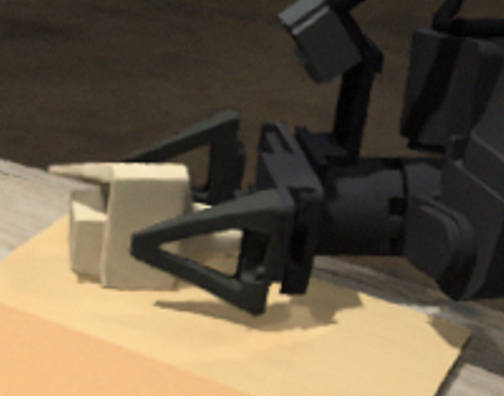

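Request:
{"api": "execute_actions", "payload": {"actions": [{"rows":[[-0.75,1.05,0.55,0.35,0,0,1,-0.913,2.326,0.696,1.415,-1.42,-0.19,0.95],[-0.75,1.05,0.55,0.35,0,0,1,-0.913,2.332,0.696,1.41,-1.42,-0.19,0.9],[-0.75,1.05,0.55,0.35,0,0,1,-0.913,2.336,0.696,1.41,-1.42,-0.19,0.85],[-0.75,1.05,0.55,0.35,0,0,1,-0.913,2.336,0.696,1.41,-1.42,-0.19,0.8],[-0.75,1.05,0.55,0.35,0,0,1,-0.913,2.336,0.696,1.41,-1.42,-0.19,0.75],[-0.75,1.05,0.55,0.35,0,0,1,-0.913,2.336,0.696,1.41,-1.42,-0.19,0.7],[-0.75,1.05,0.55,0.35,0,0,1,-0.913,2.336,0.696,1.41,-1.42,-0.19,0.65],[-0.75,1.05,0.55,0.35,0,0,1,-0.913,2.336,0.696,1.41,-1.42,-0.19,0.6],[-0.75,1.05,0.55,0.35,0,0,1,-0.913,2.336,0.696,1.41,-1.42,-0.19,0.55],[-0.75,1.05,0.55,0.35,0,0,1,-0.913,2.336,0.696,1.41,-1.42,-0.19,0.5],[-0.75,1.05,0.55,0.35,0,0,1,-0.913,2.336,0.696,1.41,-1.42,-0.19,0.45],[-0.75,1.05,0.55,0.35,0,0,1,-0.913,2.336,0.696,1.41,-1.42,-0.19,0.4]],"steps":15}]}}

Request:
{"api": "zoom_image", "payload": {"camera": "cam_left_wrist", "region": [290, 120, 430, 230]}}

Scene clock: 406.23 s of 4800.00 s.
left_arm: end_effector_position=(+0.2056, -0.0242, +0.2328) grip_measured=+1.000 end_effector_quat_wxyz=(+0.581, +0.322, +0.700, -0.262) | right_arm: end_effector_position=(+0.4044, -0.4843, +0.0476) grip_measured=+0.404 end_effector_quat_wxyz=(+0.665, -0.224, +0.682, +0.206)
Joint positions: left_arm=[-0.757  1.069  0.544  0.337 -0.005  0.007  0.094] | right_arm=[-0.908  2.316  0.707  1.427 -1.406 -0.197  0.066]
Joint velocities: left_arm=[-0.007 -0.002 -0.007 -0.007  0.007  0.022  0.   ] | right_arm=[ 0.002 -0.012 -0.007  0.007  0.081  0.037 -0.001]
Joint torques (N m, as the arm reports them, + toward a larger angle): left_arm=[ 0.69 -5.22  7.14  2.    0.06 -0.08] | right_arm=[-0.37 -7.63  2.27  1.65 -0.22  0.05]
Motor temperatures (°C, as the motors report them): left_arm=[24 31 36 39 26 25] | right_arm=[25 40 31 31 25 25]
Steps of this call (steps 1 to 30: the robot went on to your last target; steps 31 to 90: nothing new was sent; then 24.17 s passed at rest; steps 91 to 105: all 15 steps of this action). Readings (joint positions):
91: left_arm=[-0.757 1.069 0.544 0.337 -0.005 0.007] | right_arm=[-0.908 2.304 0.707 1.427 -1.406 -0.197]
92: left_arm=[-0.757 1.069 0.544 0.337 -0.005 0.007] | right_arm=[-0.908 2.304 0.707 1.427 -1.406 -0.197]
94: left_arm=[-0.757 1.069 0.544 0.337 -0.005 0.007] | right_arm=[-0.908 2.307 0.707 1.427 -1.406 -0.197]
98: left_arm=[-0.757 1.069 0.544 0.337 -0.005 0.007] | right_arm=[-0.908 2.315 0.707 1.427 -1.406 -0.197]
105: the state above
camera_calibration (this result's frames):
cam_left_wrist: T_world_to_cam=[[-0.776429, -0.629346, -0.0328785, 0.1485], [-0.383401, 0.513123, -0.767925, 0.295448], [0.500161, -0.583634, -0.639695, 0.146337], [0, 0, 0, 1]] pos_world=[0.155383, 0.0272641, 0.325375]
cam_right_wrist: T_world_to_cam=[[0.635944, -0.770333, 0.0465005, -0.630562], [-0.477802, -0.440332, -0.76014, 0.0407983], [0.606036, 0.461188, -0.648094, 0.131504], [0, 0, 0, 1]] pos_world=[0.3408, -0.528426, 0.145561]

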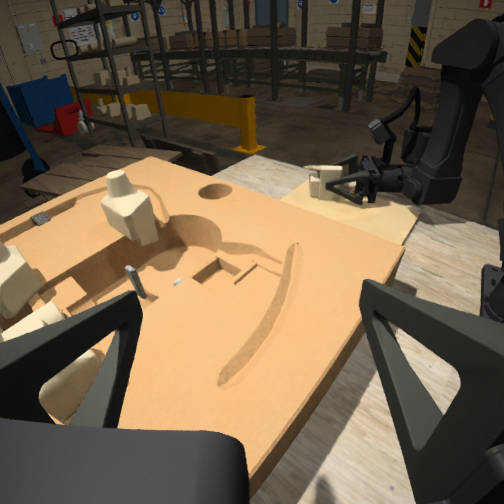

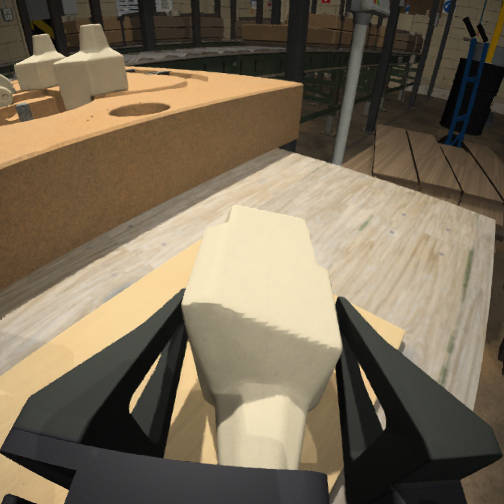

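Region (290, 120, 430, 230) of cam_left_wrist's 504x504 image, scaled by 3.600, with more detail than that image has; it fills the top 396 rows of this view, and the rest is white.

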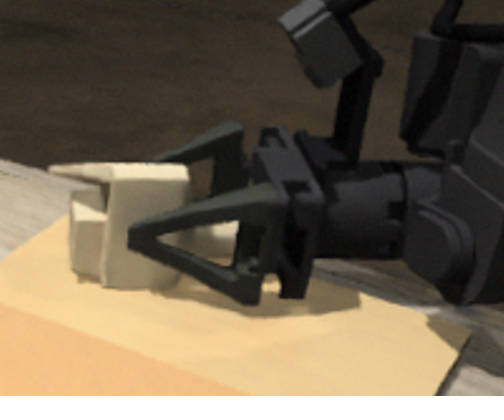

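Request:
{"api": "execute_actions", "payload": {"actions": [{"rows":[[-0.75,1.05,0.55,0.35,0,0,1,-0.913,2.336,0.696,1.398,-1.42,-0.19,0.37],[-0.75,1.05,0.55,0.35,0,0,1,-0.913,2.336,0.696,1.398,-1.42,-0.19,0.34],[-0.75,1.05,0.55,0.35,0,0,1,-0.913,2.336,0.696,1.398,-1.42,-0.19,0.31],[-0.75,1.05,0.55,0.35,0,0,1,-0.913,2.336,0.696,1.398,-1.42,-0.19,0.28],[-0.75,1.05,0.55,0.35,0,0,1,-0.913,2.336,0.696,1.398,-1.42,-0.19,0.255],[-0.75,1.05,0.55,0.35,0,0,1,-0.913,2.336,0.696,1.398,-1.42,-0.19,0.235],[-0.75,1.05,0.55,0.35,0,0,1,-0.913,2.336,0.696,1.398,-1.42,-0.19,0.215],[-0.75,1.05,0.55,0.35,0,0,1,-0.913,2.336,0.696,1.398,-1.42,-0.19,0.2],[-0.75,1.05,0.55,0.35,0,0,1,-0.913,2.336,0.696,1.398,-1.42,-0.19,0.185],[-0.75,1.05,0.55,0.35,0,0,1,-0.913,2.336,0.696,1.398,-1.42,-0.19,0.172],[-0.75,1.05,0.55,0.35,0,0,1,-0.913,2.336,0.696,1.398,-1.42,-0.19,0.16],[-0.75,1.05,0.55,0.35,0,0,1,-0.913,2.336,0.696,1.398,-1.42,-0.19,0.15],[-0.75,1.05,0.55,0.35,0,0,1,-0.913,2.336,0.696,1.398,-1.42,-0.19,0.14],[-0.75,1.05,0.55,0.35,0,0,1,-0.913,2.336,0.696,1.398,-1.42,-0.19,0.133]],"steps":15}]}}

Request:
{"api": "zoom_image", "payload": {"camera": "cam_left_wrist", "region": [290, 120, 430, 230]}}

Scene clock: 422.83 s of 4800.00 s.
left_arm: end_effector_position=(+0.2056, -0.0242, +0.2328) grip_measured=+1.000 end_effector_quat_wxyz=(+0.581, +0.322, +0.700, -0.262) | right_arm: end_effector_position=(+0.4049, -0.4851, +0.0470) grip_measured=+0.169 end_effector_quat_wxyz=(+0.665, -0.221, +0.683, +0.205)
Joint positions: left_arm=[-0.757  1.069  0.544  0.337 -0.005  0.007  0.094] | right_arm=[-0.908  2.316  0.707  1.424 -1.401 -0.196  0.055]
Joint velocities: left_arm=[-0.002  0.002 -0.012  0.037  0.022  0.007  0.   ] | right_arm=[-0.017  0.007 -0.012  0.081 -0.051 -0.007 -0.   ]
Joint torques (N m, as the arm reports them, + toward a larger angle): left_arm=[ 0.69 -5.23  7.15  2.    0.06 -0.08] | right_arm=[-0.5  -7.77  2.2   1.59 -0.28  0.04]
Motor temperatures (°C, as the motors report them): left_arm=[24 31 36 39 26 25] | right_arm=[25 40 31 31 25 25]
Steps of this call (steps 1 to 15: the robot went on to your last target; steps 16 to 90: nothing new was sent; then 13.10 s passed at rest; steps 91 to 105: all 15 steps of this action). Readings (joint positions):
91: left_arm=[-0.757 1.069 0.544 0.337 -0.005 0.007] | right_arm=[-0.908 2.316 0.707 1.427 -1.406 -0.197]
92: left_arm=[-0.757 1.069 0.544 0.337 -0.005 0.007] | right_arm=[-0.908 2.316 0.707 1.426 -1.406 -0.197]
94: left_arm=[-0.757 1.069 0.544 0.337 -0.005 0.007] | right_arm=[-0.908 2.316 0.707 1.425 -1.406 -0.197]
98: left_arm=[-0.757 1.069 0.544 0.337 -0.005 0.007] | right_arm=[-0.908 2.316 0.707 1.424 -1.403 -0.196]
105: the state above
camera_calibration (this result's frames):
cam_left_wrist: T_world_to_cam=[[-0.776429, -0.629346, -0.0328785, 0.1485], [-0.383401, 0.513123, -0.767925, 0.295448], [0.500161, -0.583634, -0.639695, 0.146337], [0, 0, 0, 1]] pos_world=[0.155383, 0.0272641, 0.325375]
cam_right_wrist: T_world_to_cam=[[0.631753, -0.774008, 0.0424226, -0.631359], [-0.483042, -0.435885, -0.759391, 0.0445281], [0.606266, 0.459255, -0.649251, 0.130204], [0, 0, 0, 1]] pos_world=[0.341434, -0.529064, 0.145133]

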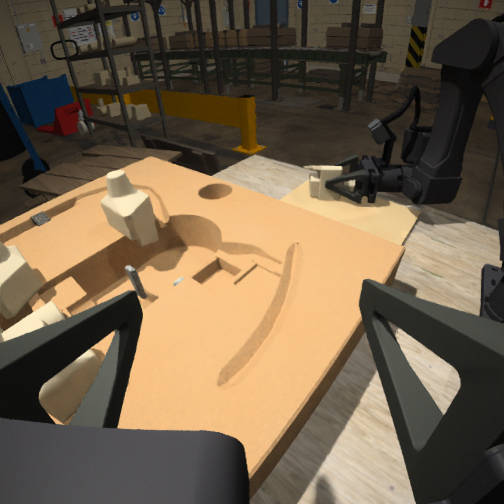

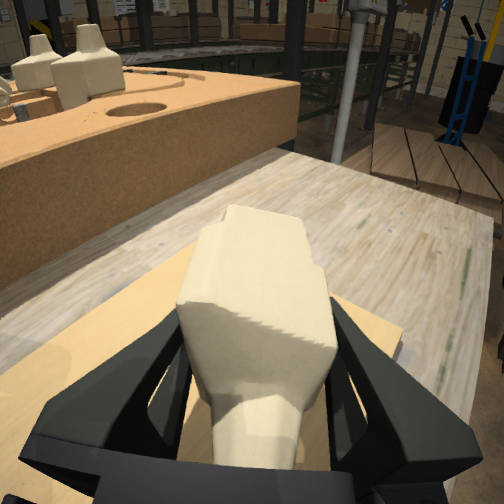

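Region (290, 120, 430, 230) of cam_left_wrist's 504x504 image, scaled by 3.600, with more detail than that image has; it fills the top 396 rows of this view, and the rest is white.

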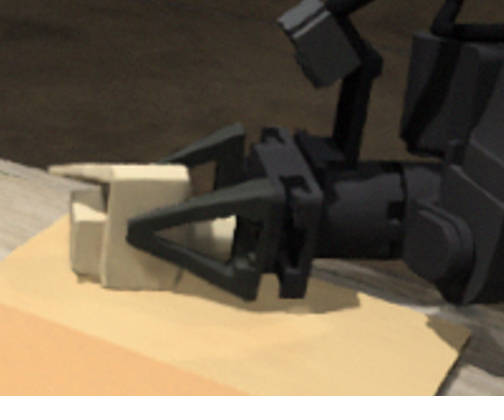

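Request:
{"api": "execute_actions", "payload": {"actions": [{"rows":[[-0.75,1.05,0.55,0.35,0,0,1,-0.913,2.30,0.696,1.385,-1.41,-0.19,0.133],[-0.75,1.05,0.55,0.35,0,0,1,-0.913,2.285,0.70,1.365,-1.41,-0.19,0.133],[-0.75,1.05,0.55,0.35,0,0,1,-0.913,2.265,0.71,1.34,-1.41,-0.19,0.133],[-0.75,1.05,0.55,0.35,0,0,1,-0.913,2.24,0.72,1.31,-1.41,-0.19,0.133],[-0.75,1.05,0.55,0.35,0,0,1,-0.913,2.21,0.73,1.27,-1.41,-0.19,0.133],[-0.75,1.05,0.55,0.35,0,0,1,-0.913,2.18,0.74,1.23,-1.41,-0.19,0.133],[-0.75,1.05,0.55,0.35,0,0,1,-0.913,2.15,0.75,1.19,-1.41,-0.19,0.133],[-0.75,1.05,0.55,0.35,0,0,1,-0.913,2.12,0.76,1.15,-1.41,-0.19,0.133],[-0.75,1.05,0.55,0.35,0,0,1,-0.913,2.09,0.77,1.11,-1.41,-0.19,0.133],[-0.75,1.05,0.55,0.35,0,0,1,-0.913,2.06,0.78,1.07,-1.41,-0.19,0.133],[-0.75,1.05,0.55,0.35,0,0,1,-0.913,2.03,0.79,1.03,-1.41,-0.19,0.133],[-0.75,1.05,0.55,0.35,0,0,1,-0.913,2.0,0.80,0.99,-1.41,-0.19,0.133],[-0.75,1.05,0.55,0.35,0,0,1,-0.913,1.97,0.81,0.95,-1.41,-0.19,0.133],[-0.75,1.05,0.55,0.35,0,0,1,-0.913,1.94,0.82,0.91,-1.41,-0.19,0.133],[-0.75,1.05,0.55,0.35,0,0,1,-0.913,1.91,0.83,0.87,-1.41,-0.19,0.133]],"steps":15}], "pictures": false}}

Scene clock: 449.43 s of 4800.00 s.
left_arm: end_effector_position=(+0.2056, -0.0242, +0.2328) grip_measured=+1.000 end_effector_quat_wxyz=(+0.581, +0.322, +0.700, -0.262) | right_arm: end_effector_position=(+0.4205, -0.5009, +0.1314) grip_measured=+0.169 end_effector_quat_wxyz=(+0.663, -0.217, +0.685, +0.209)
Joint positions: left_arm=[-0.757  1.069  0.544  0.337 -0.005  0.007  0.094] | right_arm=[-0.908  1.996  0.786  1.012 -1.399 -0.196  0.055]
Joint velocities: left_arm=[ 0.012 -0.002  0.017 -0.037  0.037  0.007  0.   ] | right_arm=[ 0.002 -0.891  0.291 -1.092  0.007  0.022 -0.   ]
Joint torques (N m, as the arm reports them, + toward a larger angle): left_arm=[ 0.7  -5.21  7.12  2.    0.06 -0.08] | right_arm=[ -0.5  -11.12   8.26   2.04  -0.23   0.03]
Motor temperatures (°C, as the motors report them): left_arm=[24 31 36 39 26 25] | right_arm=[25 40 31 31 25 25]
Steps of this call (steps 1 to 15: the robot went on to your last target; steps 16 to 90: nothing new was sent; then 23.10 s passed at rest; steps 91 to 105: all 15 steps of this action). Readings (joint positions):
91: left_arm=[-0.757 1.069 0.544 0.337 -0.005 0.007] | right_arm=[-0.908 2.316 0.707 1.424 -1.400 -0.196]
92: left_arm=[-0.757 1.069 0.544 0.337 -0.005 0.007] | right_arm=[-0.908 2.314 0.707 1.420 -1.400 -0.197]
94: left_arm=[-0.757 1.069 0.544 0.337 -0.005 0.007] | right_arm=[-0.908 2.300 0.707 1.388 -1.399 -0.197]
98: left_arm=[-0.757 1.069 0.544 0.337 -0.005 0.007] | right_arm=[-0.908 2.219 0.711 1.258 -1.399 -0.196]
105: the state above

Request:
{"api": "execute_actions", "payload": {"actions": [{"rows":[[-0.75,1.05,0.55,0.35,0,0,1,-0.90,1.904,0.85,0.83,-1.385,-0.18,0.133],[-0.75,1.05,0.55,0.35,0,0,1,-0.885,1.898,0.88,0.78,-1.35,-0.165,0.133],[-0.75,1.05,0.55,0.35,0,0,1,-0.866,1.892,0.91,0.72,-1.31,-0.148,0.133],[-0.75,1.05,0.55,0.35,0,0,1,-0.847,1.886,0.94,0.66,-1.27,-0.131,0.133],[-0.75,1.05,0.55,0.35,0,0,1,-0.828,1.88,0.97,0.60,-1.228,-0.114,0.133],[-0.75,1.05,0.55,0.35,0,0,1,-0.809,1.874,1.0,0.54,-1.186,-0.097,0.133],[-0.75,1.05,0.55,0.35,0,0,1,-0.79,1.868,1.03,0.48,-1.144,-0.08,0.133],[-0.75,1.05,0.55,0.35,0,0,1,-0.771,1.862,1.06,0.42,-1.102,-0.063,0.133],[-0.75,1.05,0.55,0.35,0,0,1,-0.752,1.856,1.09,0.36,-1.06,-0.046,0.133],[-0.75,1.05,0.55,0.35,0,0,1,-0.733,1.85,1.12,0.30,-1.018,-0.029,0.133],[-0.75,1.05,0.55,0.35,0,0,1,-0.714,1.844,1.15,0.24,-0.976,-0.012,0.133],[-0.75,1.05,0.55,0.35,0,0,1,-0.695,1.838,1.18,0.18,-0.934,0.005,0.133],[-0.75,1.05,0.55,0.35,0,0,1,-0.676,1.832,1.21,0.12,-0.892,0.022,0.133],[-0.75,1.05,0.55,0.35,0,0,1,-0.657,1.826,1.24,0.06,-0.85,0.039,0.133],[-0.75,1.05,0.55,0.35,0,0,1,-0.638,1.82,1.27,0.0,-0.808,0.056,0.133]],"steps":15}], "pictures": false}}

Request:
{"api": "execute_actions", "payload": {"actions": [{"rows":[[-0.75,1.05,0.55,0.35,0,0,1,-0.619,1.814,1.30,-0.06,-0.766,0.073,0.133],[-0.75,1.05,0.55,0.35,0,0,1,-0.60,1.808,1.33,-0.12,-0.724,0.09,0.133],[-0.75,1.05,0.55,0.35,0,0,1,-0.581,1.802,1.36,-0.18,-0.682,0.107,0.133],[-0.75,1.05,0.55,0.35,0,0,1,-0.562,1.796,1.39,-0.24,-0.64,0.124,0.133],[-0.75,1.05,0.55,0.35,0,0,1,-0.543,1.79,1.42,-0.30,-0.598,0.141,0.133],[-0.75,1.05,0.55,0.35,0,0,1,-0.524,1.784,1.45,-0.36,-0.556,0.158,0.133],[-0.75,1.05,0.55,0.35,0,0,1,-0.505,1.778,1.48,-0.42,-0.514,0.175,0.133],[-0.75,1.05,0.55,0.35,0,0,1,-0.486,1.772,1.51,-0.48,-0.472,0.192,0.133],[-0.75,1.05,0.55,0.35,0,0,1,-0.467,1.766,1.54,-0.54,-0.43,0.209,0.133],[-0.75,1.05,0.55,0.35,0,0,1,-0.448,1.76,1.57,-0.60,-0.388,0.226,0.133],[-0.75,1.05,0.55,0.35,0,0,1,-0.429,1.754,1.60,-0.66,-0.346,0.243,0.133],[-0.75,1.05,0.55,0.35,0,0,1,-0.41,1.748,1.63,-0.72,-0.304,0.26,0.133],[-0.75,1.05,0.55,0.35,0,0,1,-0.39,1.742,1.66,-0.79,-0.262,0.277,0.133],[-0.75,1.05,0.55,0.35,0,0,1,-0.37,1.736,1.695,-0.86,-0.22,0.294,0.133],[-0.75,1.05,0.55,0.35,0,0,1,-0.35,1.73,1.73,-0.93,-0.18,0.31,0.133]],"steps":15}], "pictures": false}}

Request:
{"api": "execute_actions", "payload": {"actions": [{"rows":[[-0.75,1.05,0.55,0.35,0,0,1,-0.324,1.735,1.74,-0.97,-0.165,0.32,0.133],[-0.75,1.05,0.55,0.35,0,0,1,-0.298,1.74,1.75,-1.01,-0.15,0.33,0.133],[-0.75,1.05,0.55,0.35,0,0,1,-0.272,1.746,1.761,-1.05,-0.135,0.34,0.133],[-0.75,1.05,0.55,0.35,0,0,1,-0.246,1.751,1.771,-1.09,-0.12,0.352,0.133],[-0.75,1.05,0.55,0.35,0,0,1,-0.22,1.757,1.782,-1.13,-0.105,0.363,0.133],[-0.75,1.05,0.55,0.35,0,0,1,-0.194,1.762,1.792,-1.17,-0.09,0.374,0.133],[-0.75,1.05,0.55,0.35,0,0,1,-0.168,1.767,1.802,-1.21,-0.075,0.385,0.133],[-0.75,1.05,0.55,0.35,0,0,1,-0.142,1.773,1.813,-1.25,-0.06,0.395,0.133],[-0.75,1.05,0.55,0.35,0,0,1,-0.116,1.778,1.823,-1.29,-0.048,0.406,0.133],[-0.75,1.05,0.55,0.35,0,0,1,-0.09,1.783,1.833,-1.325,-0.036,0.417,0.133],[-0.75,1.05,0.55,0.35,0,0,1,-0.064,1.789,1.844,-1.355,-0.026,0.427,0.133],[-0.75,1.05,0.55,0.35,0,0,1,-0.038,1.794,1.854,-1.385,-0.018,0.438,0.133],[-0.75,1.05,0.55,0.35,0,0,1,-0.012,1.80,1.864,-1.41,-0.012,0.449,0.133],[-0.75,1.05,0.55,0.35,0,0,1,0.014,1.805,1.875,-1.435,-0.01,0.46,0.133],[-0.75,1.05,0.55,0.35,0,0,1,0.04,1.81,1.885,-1.455,-0.01,0.47,0.133]],"steps":15}]}}

Request:
{"api": "zoom_image", "payload": {"camera": "cam_left_wrist", "region": [150, 220, 310, 320]}}

Scene clock: 492.40 s of 4800.00 s.
left_arm: end_effector_position=(+0.2056, -0.0242, +0.2328) grip_measured=+1.000 end_effector_quat_wxyz=(+0.581, +0.322, +0.700, -0.262) | right_arm: end_effector_position=(+0.5189, -0.4930, +0.1822) grip_measured=+0.169 end_effector_quat_wxyz=(+0.556, -0.029, +0.794, +0.244)
Joint positions: left_arm=[-0.757  1.069  0.544  0.337 -0.005  0.007  0.094] | right_arm=[-0.678  1.875  1.186  0.215 -0.958 -0.02   0.055]
Joint velocities: left_arm=[-0.017  0.002  0.002  0.037  0.066 -0.081  0.   ] | right_arm=[ 0.525 -0.178  0.857 -1.707  1.179  0.491 -0.   ]
Joint torques (N m, as the arm reports them, + toward a larger angle): left_arm=[ 0.66 -5.2   7.13  2.    0.06 -0.08] | right_arm=[  0.74 -13.11  11.46   2.54  -0.53  -0.03]
Motor temperatures (°C, as the motors report them): left_arm=[24 31 36 39 26 25] | right_arm=[25 42 34 33 25 25]
Steps of this call (steps 1 to 30: the robot went on to your last target; steps 31 to 90: nothing new was sent; then 39.47 s passed at rest; steps 91 to 105: all 15 steps of this action). Readings (joint positions):
91: left_arm=[-0.757 1.069 0.544 0.337 -0.005 0.007] | right_arm=[-0.908 1.923 0.814 0.851 -1.397 -0.195]
92: left_arm=[-0.757 1.069 0.544 0.337 -0.005 0.007] | right_arm=[-0.906 1.923 0.818 0.836 -1.391 -0.191]
94: left_arm=[-0.757 1.069 0.544 0.337 -0.005 0.007] | right_arm=[-0.893 1.923 0.850 0.772 -1.358 -0.177]
98: left_arm=[-0.757 1.069 0.544 0.337 -0.005 0.007] | right_arm=[-0.822 1.919 0.973 0.597 -1.231 -0.128]
105: the state above

Scene clock: 492.90 s of 4800.00 s.
left_arm: end_effector_position=(+0.2056, -0.0242, +0.2328) grip_measured=+1.000 end_effector_quat_wxyz=(+0.581, +0.322, +0.700, -0.262) | right_arm: end_effector_position=(+0.5311, -0.4262, +0.2095) grip_measured=+0.169 end_effector_quat_wxyz=(+0.355, +0.161, +0.907, +0.159)
Joint positions: left_arm=[-0.757  1.069  0.544  0.337 -0.005  0.007  0.094] | right_arm=[-0.371  1.823  1.63  -0.643 -0.35   0.234  0.055]
Joint velocities: left_arm=[-0.002 -0.007  0.002 -0.037  0.051  0.007  0.   ] | right_arm=[ 0.637 -0.007  0.921 -1.81   1.062  0.432 -0.001]
Joint torques (N m, as the arm reports them, + toward a larger angle): left_arm=[ 0.69 -5.2   7.14  2.    0.06 -0.08] | right_arm=[ -1.6  -16.62  13.07   1.65  -0.04   0.  ]
Motor temperatures (°C, as the motors report them): left_arm=[24 31 36 39 26 25] | right_arm=[25 43 34 33 25 25]
Steps of this call (steps 1 to 15: all 15 steps of this action). Readings (joint positions):
1: left_arm=[-0.757 1.069 0.544 0.337 -0.005 0.007] | right_arm=[-0.660 1.869 1.215 0.157 -0.917 -0.003]
2: left_arm=[-0.757 1.069 0.544 0.337 -0.005 0.007] | right_arm=[-0.641 1.863 1.245 0.098 -0.876 0.013]
4: left_arm=[-0.757 1.069 0.544 0.337 -0.005 0.007] | right_arm=[-0.604 1.853 1.304 -0.021 -0.792 0.047]
8: left_arm=[-0.757 1.069 0.544 0.337 -0.005 0.007] | right_arm=[-0.529 1.832 1.421 -0.263 -0.625 0.115]
15: the state above

Scene clock: 493.40 s of 4800.00 s.
left_arm: end_effector_position=(+0.2056, -0.0242, +0.2328) grip_measured=+1.000 end_effector_quat_wxyz=(+0.581, +0.322, +0.700, -0.262) | right_arm: end_effector_position=(+0.4168, -0.3106, +0.2023) grip_measured=+0.169 end_effector_quat_wxyz=(+0.115, +0.150, +0.980, +0.058)
Joint positions: left_arm=[-0.757  1.069  0.544  0.337 -0.005  0.007  0.094] | right_arm=[-0.011  1.801  1.83  -1.346 -0.052  0.417  0.055]
Joint velocities: left_arm=[-0.002  0.012 -0.007  0.022  0.007 -0.022  0.   ] | right_arm=[ 0.73   0.125  0.344 -0.901  0.227  0.286  0.001]
Joint torques (N m, as the arm reports them, + toward a larger angle): left_arm=[ 0.68 -5.2   7.12  2.    0.05 -0.07] | right_arm=[ 0.41 -8.28 11.03  1.42  0.12  0.05]
Motor temperatures (°C, as the motors report them): left_arm=[24 31 36 39 26 25] | right_arm=[25 43 34 33 25 25]
Steps of this call (steps 1 to 15: all 15 steps of this action). Readings (joint positions):
1: left_arm=[-0.757 1.069 0.544 0.337 -0.005 0.007] | right_arm=[-0.348 1.823 1.658 -0.697 -0.317 0.250]
2: left_arm=[-0.757 1.069 0.544 0.337 -0.005 0.007] | right_arm=[-0.327 1.820 1.680 -0.743 -0.288 0.265]
4: left_arm=[-0.757 1.069 0.544 0.337 -0.005 0.007] | right_arm=[-0.287 1.807 1.715 -0.853 -0.232 0.291]
8: left_arm=[-0.757 1.069 0.544 0.337 -0.005 0.007] | right_arm=[-0.199 1.791 1.765 -1.067 -0.141 0.340]
15: the state above
camera_calibration (this result's frames):
cam_left_wrist: T_world_to_cam=[[-0.776429, -0.629346, -0.0328785, 0.1485], [-0.383401, 0.513123, -0.767925, 0.295448], [0.500161, -0.583634, -0.639695, 0.146337], [0, 0, 0, 1]] pos_world=[0.155383, 0.0272641, 0.325375]
cam_right_wrist: T_world_to_cam=[[-0.234582, -0.949313, -0.209229, -0.152807], [-0.894876, 0.126817, 0.427919, 0.350463], [-0.379695, 0.287616, -0.879266, 0.547875], [0, 0, 0, 1]] pos_world=[0.485801, -0.347084, 0.299786]

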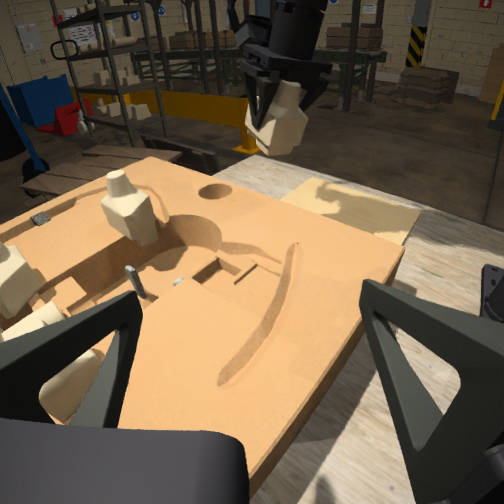

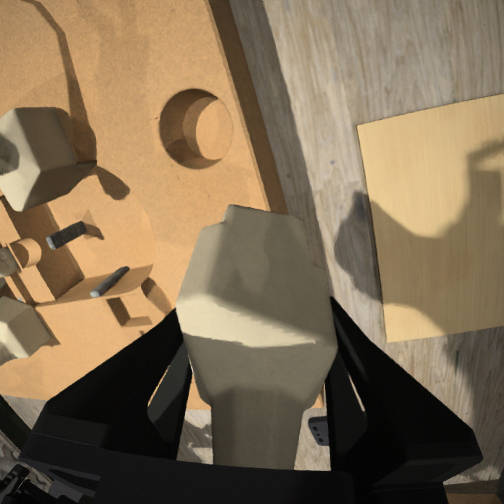

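Region (150, 220, 310, 320) of cam_left_wrist's 504x504 image, scaled by 3.150, with more detail than that image has; it fills the top 315 rows of this view, and the rest is white.

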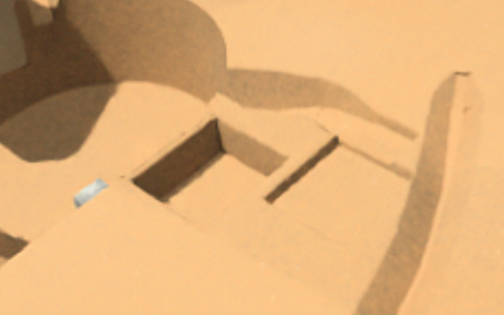

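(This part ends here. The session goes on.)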